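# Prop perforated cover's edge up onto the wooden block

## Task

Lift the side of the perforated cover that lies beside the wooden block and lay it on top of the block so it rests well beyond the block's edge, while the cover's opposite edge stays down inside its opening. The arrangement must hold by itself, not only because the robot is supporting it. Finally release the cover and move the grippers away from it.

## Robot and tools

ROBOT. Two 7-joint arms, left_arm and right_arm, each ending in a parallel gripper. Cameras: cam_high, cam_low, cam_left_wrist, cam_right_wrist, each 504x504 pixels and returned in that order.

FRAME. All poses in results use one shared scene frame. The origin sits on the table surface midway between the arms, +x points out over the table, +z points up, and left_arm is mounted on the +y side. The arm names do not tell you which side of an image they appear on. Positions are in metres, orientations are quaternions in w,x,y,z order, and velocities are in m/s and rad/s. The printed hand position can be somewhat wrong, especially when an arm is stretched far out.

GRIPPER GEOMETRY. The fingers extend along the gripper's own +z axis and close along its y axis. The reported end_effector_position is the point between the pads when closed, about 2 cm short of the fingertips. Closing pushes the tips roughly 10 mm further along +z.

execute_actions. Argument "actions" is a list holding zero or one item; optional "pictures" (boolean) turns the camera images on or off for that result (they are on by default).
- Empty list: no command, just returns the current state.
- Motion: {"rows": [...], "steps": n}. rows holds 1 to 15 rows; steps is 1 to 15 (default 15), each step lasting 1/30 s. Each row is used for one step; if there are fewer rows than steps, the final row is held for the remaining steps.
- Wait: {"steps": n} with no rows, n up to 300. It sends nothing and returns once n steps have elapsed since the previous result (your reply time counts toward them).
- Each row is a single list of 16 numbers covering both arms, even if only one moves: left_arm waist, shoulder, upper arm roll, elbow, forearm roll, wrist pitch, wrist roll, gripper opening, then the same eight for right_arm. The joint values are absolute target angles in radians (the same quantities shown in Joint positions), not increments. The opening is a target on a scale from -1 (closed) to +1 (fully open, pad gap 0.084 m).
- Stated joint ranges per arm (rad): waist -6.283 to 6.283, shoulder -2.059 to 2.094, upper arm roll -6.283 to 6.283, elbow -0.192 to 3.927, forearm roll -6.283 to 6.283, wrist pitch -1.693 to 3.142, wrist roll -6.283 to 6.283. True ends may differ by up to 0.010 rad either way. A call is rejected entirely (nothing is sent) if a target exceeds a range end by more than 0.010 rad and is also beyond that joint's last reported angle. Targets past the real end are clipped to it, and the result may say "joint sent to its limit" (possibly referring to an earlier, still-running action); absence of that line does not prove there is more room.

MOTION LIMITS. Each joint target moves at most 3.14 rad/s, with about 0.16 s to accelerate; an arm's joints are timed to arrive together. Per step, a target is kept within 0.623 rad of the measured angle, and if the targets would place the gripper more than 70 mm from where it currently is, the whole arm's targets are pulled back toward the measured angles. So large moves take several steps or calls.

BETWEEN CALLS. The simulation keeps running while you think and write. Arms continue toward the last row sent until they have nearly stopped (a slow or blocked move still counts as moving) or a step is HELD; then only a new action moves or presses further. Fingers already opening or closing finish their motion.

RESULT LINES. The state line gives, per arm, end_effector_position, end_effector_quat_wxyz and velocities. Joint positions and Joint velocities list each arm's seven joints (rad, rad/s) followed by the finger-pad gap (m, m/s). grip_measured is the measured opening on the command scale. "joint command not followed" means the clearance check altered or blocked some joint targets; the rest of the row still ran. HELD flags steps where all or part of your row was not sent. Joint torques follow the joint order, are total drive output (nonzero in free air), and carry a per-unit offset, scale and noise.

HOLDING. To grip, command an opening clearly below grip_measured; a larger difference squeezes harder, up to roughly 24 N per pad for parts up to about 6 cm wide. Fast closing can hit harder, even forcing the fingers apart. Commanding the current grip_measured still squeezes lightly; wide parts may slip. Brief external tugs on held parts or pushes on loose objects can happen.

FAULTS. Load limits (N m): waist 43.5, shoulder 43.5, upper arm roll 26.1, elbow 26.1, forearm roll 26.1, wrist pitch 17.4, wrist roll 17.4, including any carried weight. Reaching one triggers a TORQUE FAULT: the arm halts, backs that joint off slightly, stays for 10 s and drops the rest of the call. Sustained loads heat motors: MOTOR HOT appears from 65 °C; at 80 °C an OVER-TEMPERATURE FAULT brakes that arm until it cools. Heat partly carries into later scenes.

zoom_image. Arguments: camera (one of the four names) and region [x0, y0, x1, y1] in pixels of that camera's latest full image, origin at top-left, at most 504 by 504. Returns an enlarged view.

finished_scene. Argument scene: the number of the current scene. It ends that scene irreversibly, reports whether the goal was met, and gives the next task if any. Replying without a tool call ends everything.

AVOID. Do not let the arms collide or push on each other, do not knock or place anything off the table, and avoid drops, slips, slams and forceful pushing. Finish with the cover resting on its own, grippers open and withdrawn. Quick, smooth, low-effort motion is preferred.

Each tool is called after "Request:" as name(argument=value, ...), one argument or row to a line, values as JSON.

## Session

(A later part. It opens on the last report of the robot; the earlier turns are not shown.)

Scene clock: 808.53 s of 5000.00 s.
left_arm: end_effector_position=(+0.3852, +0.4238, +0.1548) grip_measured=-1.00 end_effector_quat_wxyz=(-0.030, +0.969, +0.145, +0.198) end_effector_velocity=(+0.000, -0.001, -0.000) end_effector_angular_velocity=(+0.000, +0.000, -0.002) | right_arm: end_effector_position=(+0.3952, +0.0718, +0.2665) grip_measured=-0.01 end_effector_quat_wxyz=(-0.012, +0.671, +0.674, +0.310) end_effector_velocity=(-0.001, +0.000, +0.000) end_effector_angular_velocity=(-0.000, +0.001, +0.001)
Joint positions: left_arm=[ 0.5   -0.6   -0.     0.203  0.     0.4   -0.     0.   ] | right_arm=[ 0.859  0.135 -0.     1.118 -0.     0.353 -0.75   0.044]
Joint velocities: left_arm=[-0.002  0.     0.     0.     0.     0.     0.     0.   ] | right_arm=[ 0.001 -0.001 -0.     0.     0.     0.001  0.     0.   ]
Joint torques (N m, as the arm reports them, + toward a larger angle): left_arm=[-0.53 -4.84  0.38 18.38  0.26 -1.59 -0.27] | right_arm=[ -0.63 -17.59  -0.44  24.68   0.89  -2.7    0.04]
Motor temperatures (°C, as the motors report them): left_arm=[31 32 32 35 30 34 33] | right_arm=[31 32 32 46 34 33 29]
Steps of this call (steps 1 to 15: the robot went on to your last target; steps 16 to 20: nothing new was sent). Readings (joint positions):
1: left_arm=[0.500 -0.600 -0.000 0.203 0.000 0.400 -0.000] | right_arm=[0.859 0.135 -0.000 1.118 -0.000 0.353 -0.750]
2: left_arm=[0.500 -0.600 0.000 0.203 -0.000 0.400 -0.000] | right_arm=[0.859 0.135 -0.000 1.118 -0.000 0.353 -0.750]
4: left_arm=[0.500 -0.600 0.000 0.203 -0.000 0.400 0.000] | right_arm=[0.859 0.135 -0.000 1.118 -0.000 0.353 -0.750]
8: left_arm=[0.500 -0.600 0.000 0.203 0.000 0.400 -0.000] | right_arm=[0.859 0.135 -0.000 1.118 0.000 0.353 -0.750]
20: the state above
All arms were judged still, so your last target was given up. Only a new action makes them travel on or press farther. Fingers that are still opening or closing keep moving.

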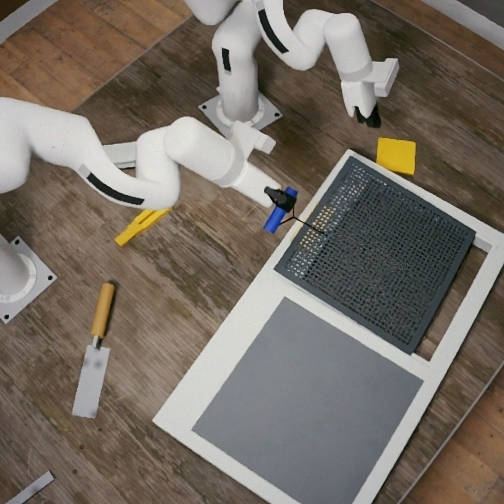

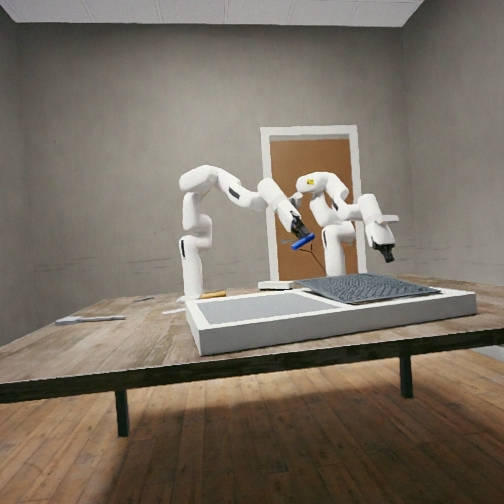

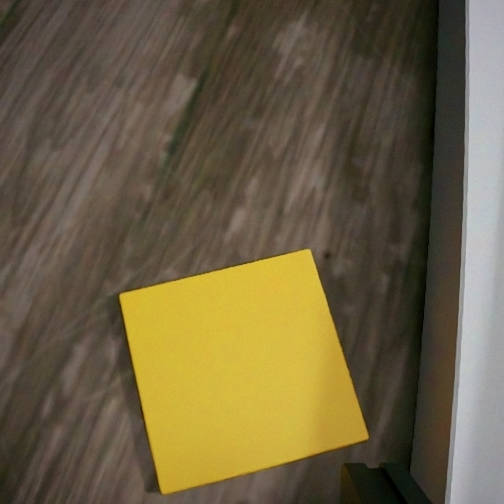

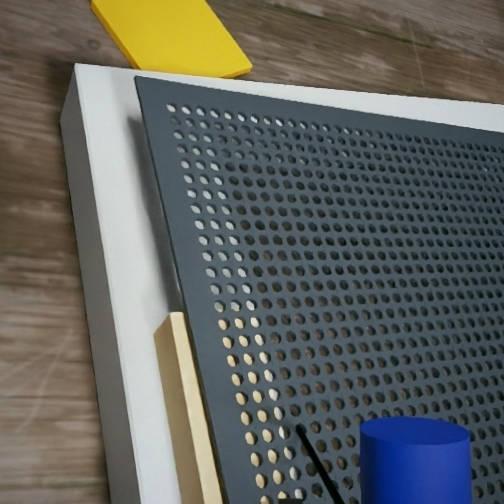

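Request:
execute_actions(
  actions=[
    {"rows":[[0.5,-0.6,0,0.203,0,0.4,0,-1,0.859,0.12,0,1.115,0,0.365,-0.75,0.3],[0.5,-0.6,0,0.203,0,0.4,0,-1,0.859,0.09,0,1.105,0,0.385,-0.75,0.3],[0.5,-0.6,0,0.203,0,0.4,0,-1,0.859,0.05,0,1.09,0,0.41,-0.75,0.3],[0.5,-0.6,0,0.203,0,0.4,0,-1,0.859,0.0,0,1.07,0,0.44,-0.75,0.3],[0.5,-0.6,0,0.203,0,0.4,0,-1,0.859,-0.06,0,1.05,0,0.48,-0.75,0.3],[0.5,-0.6,0,0.203,0,0.4,0,-1,0.859,-0.13,0,1.02,0,0.52,-0.75,0.3],[0.5,-0.6,0,0.203,0,0.4,0,-1,0.84,-0.2,0,0.99,0,0.56,-0.75,0.3],[0.5,-0.6,0,0.203,0,0.4,0,-1,0.8,-0.3,0,0.94,0,0.62,-0.75,0.3],[0.5,-0.6,0,0.203,0,0.4,0,-1,0.7,-0.4,0,0.88,0,0.7,-0.75,0.3],[0.5,-0.6,0,0.203,0,0.4,0,-1,0.6,-0.5,0,0.8,0,0.8,-0.75,0.3]],"steps":15},
  ],
  pictures=false,
)

Request:
execute_actions(
  actions=[
    {"steps":20},
  ],
)

Request:
zoom_image(
  camera="cam_high",
  region=[250,130,504,384],
)

Scene clock: 830.67 s of 5000.00 s.
left_arm: end_effector_position=(+0.3852, +0.4238, +0.1548) grip_measured=-1.00 end_effector_quat_wxyz=(-0.030, +0.969, +0.145, +0.198) end_effector_velocity=(-0.000, -0.000, -0.000) end_effector_angular_velocity=(-0.000, +0.001, -0.002) | right_arm: end_effector_position=(+0.3643, -0.0541, +0.3447) grip_measured=+0.29 end_effector_quat_wxyz=(+0.006, +0.716, +0.637, +0.285) end_effector_velocity=(-0.047, -0.464, +0.028) end_effector_angular_velocity=(-0.244, +0.288, -0.623)
Joint positions: left_arm=[ 0.5   -0.6    0.     0.203 -0.     0.4   -0.     0.   ] | right_arm=[ 0.74  -0.276 -0.002  0.931  0.     0.629 -0.75   0.056]
Joint velocities: left_arm=[-0.001  0.     0.     0.     0.     0.001  0.     0.   ] | right_arm=[-0.629 -0.983  0.006 -0.602  0.     0.759  0.     0.   ]
Joint torques (N m, as the arm reports them, + toward a larger angle): left_arm=[-1.33 -4.7   0.45 18.07  0.08 -1.87  0.06] | right_arm=[  0.36 -12.27   1.51  25.79   0.72  -2.93   0.11]
Motor temperatures (°C, as the motors report them): left_arm=[31 32 32 35 30 34 33] | right_arm=[31 32 32 46 34 33 29]
Steps of this call (steps 1 to 90: nothing new was sent; then 18.63 s passed at rest; steps 91 to 105: all 15 steps of this action). Readings (joint positions):
91: left_arm=[0.500 -0.600 -0.000 0.203 0.000 0.400 0.000] | right_arm=[0.859 0.135 0.000 1.118 0.000 0.354 -0.750]
92: left_arm=[0.500 -0.600 0.000 0.203 0.000 0.400 -0.000] | right_arm=[0.859 0.132 0.000 1.117 0.000 0.357 -0.750]
94: left_arm=[0.500 -0.600 -0.000 0.203 -0.000 0.400 0.000] | right_arm=[0.859 0.110 0.000 1.107 -0.000 0.374 -0.750]
98: left_arm=[0.500 -0.600 -0.000 0.203 0.000 0.400 0.000] | right_arm=[0.858 -0.023 0.000 1.060 -0.000 0.456 -0.750]
105: the state above

Scene clock: 831.33 s of 5000.00 s.
left_arm: end_effector_position=(+0.3852, +0.4238, +0.1548) grip_measured=-1.00 end_effector_quat_wxyz=(-0.030, +0.969, +0.145, +0.198) end_effector_velocity=(-0.000, +0.000, +0.000) end_effector_angular_velocity=(-0.000, +0.000, +0.000) | right_arm: end_effector_position=(+0.3427, -0.1521, +0.3479) grip_measured=+0.29 end_effector_quat_wxyz=(+0.023, +0.767, +0.593, +0.246) end_effector_velocity=(+0.000, -0.002, +0.001) end_effector_angular_velocity=(+0.002, -0.001, -0.004)
Joint positions: left_arm=[ 0.5   -0.6    0.     0.203 -0.     0.4    0.     0.   ] | right_arm=[ 0.6   -0.499  0.     0.8    0.     0.8   -0.75   0.056]
Joint velocities: left_arm=[ 0.    -0.     0.     0.     0.     0.001 -0.     0.   ] | right_arm=[-0.002 -0.004 -0.002 -0.001 -0.     0.002  0.    -0.   ]
Joint torques (N m, as the arm reports them, + toward a larger angle): left_arm=[-0.3  -4.87  0.56 18.46  0.08 -1.72 -0.29] | right_arm=[-0.68 -7.05 -0.07 25.38  0.74 -2.66  0.05]
Motor temperatures (°C, as the motors report them): left_arm=[31 32 32 35 30 34 33] | right_arm=[31 32 32 46 34 33 29]
Steps of this call (steps 1 to 20: the robot went on to your last target). Readings (joint positions):
1: left_arm=[0.500 -0.600 0.000 0.203 0.000 0.400 0.000] | right_arm=[0.719 -0.309 -0.002 0.911 0.000 0.655 -0.750]
2: left_arm=[0.500 -0.600 -0.000 0.203 -0.000 0.400 0.000] | right_arm=[0.698 -0.343 -0.001 0.891 0.000 0.681 -0.750]
4: left_arm=[0.500 -0.600 -0.000 0.203 -0.000 0.400 0.000] | right_arm=[0.654 -0.412 -0.001 0.851 0.000 0.733 -0.750]
8: left_arm=[0.500 -0.600 0.000 0.203 -0.000 0.400 -0.000] | right_arm=[0.605 -0.492 -0.002 0.806 -0.000 0.792 -0.750]
20: the state above

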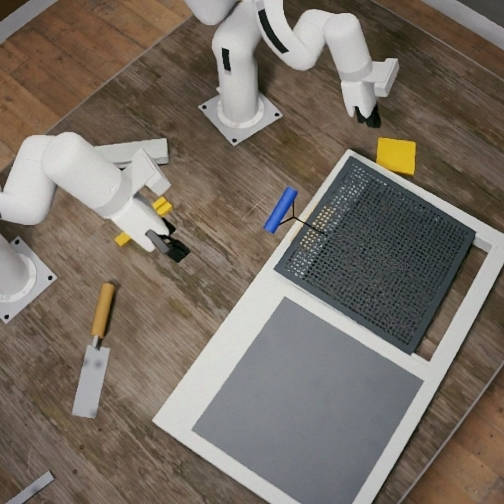

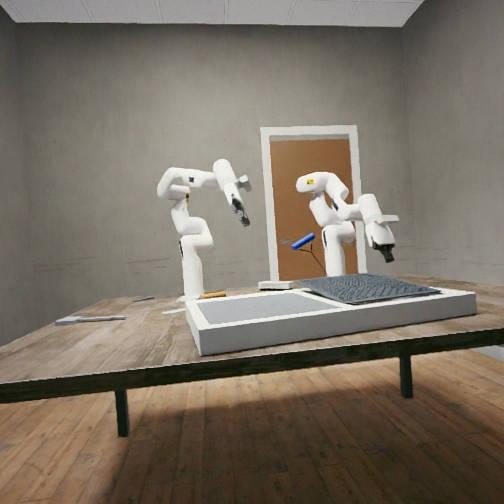

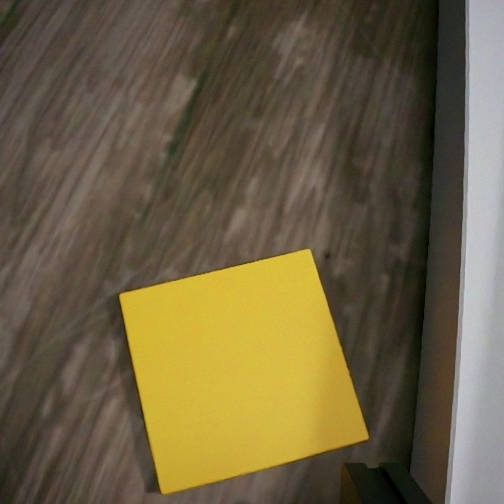

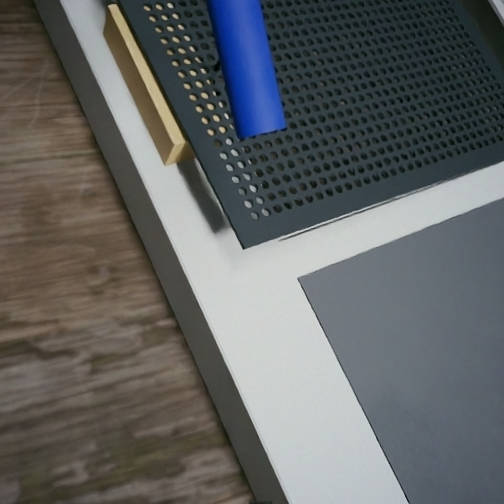

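Region (250, 130, 504, 384) of cam_high's 504x504 image, scaled by 1.984, with more detail than that image has.

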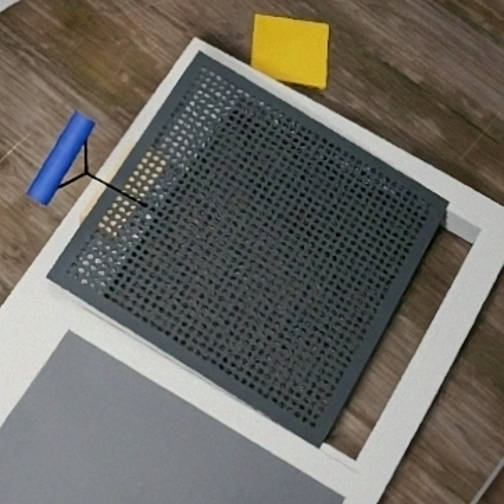

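Request:
zoom_image(
  camera="cam_high",
  region=[370,310,450,390],
)

Request:
zoom_image(
  camera="cam_high",
  region=[434,200,504,270],
)

Region (370, 310, 450, 390) of cam_high's 504x504 image, scaled by 6.300, with more detail than that image has.

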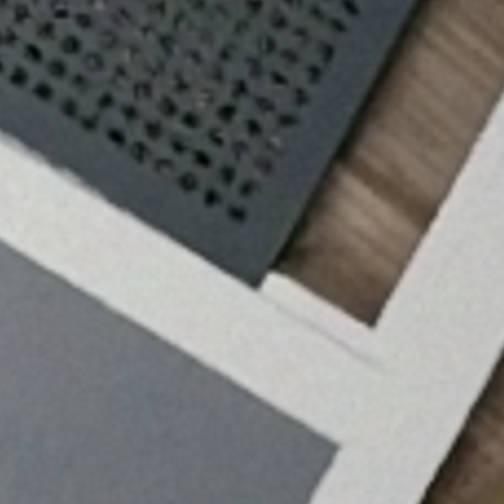

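Region (434, 200, 504, 270) of cam_high's 504x504 image, scaled by 7.200, with more detail than that image has.

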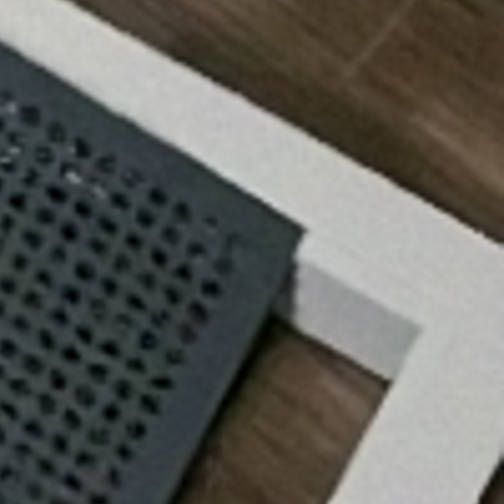

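Both on the ledge.

Request:
finished_scene(
  scene=1,
)

The scene is finished: the task was done.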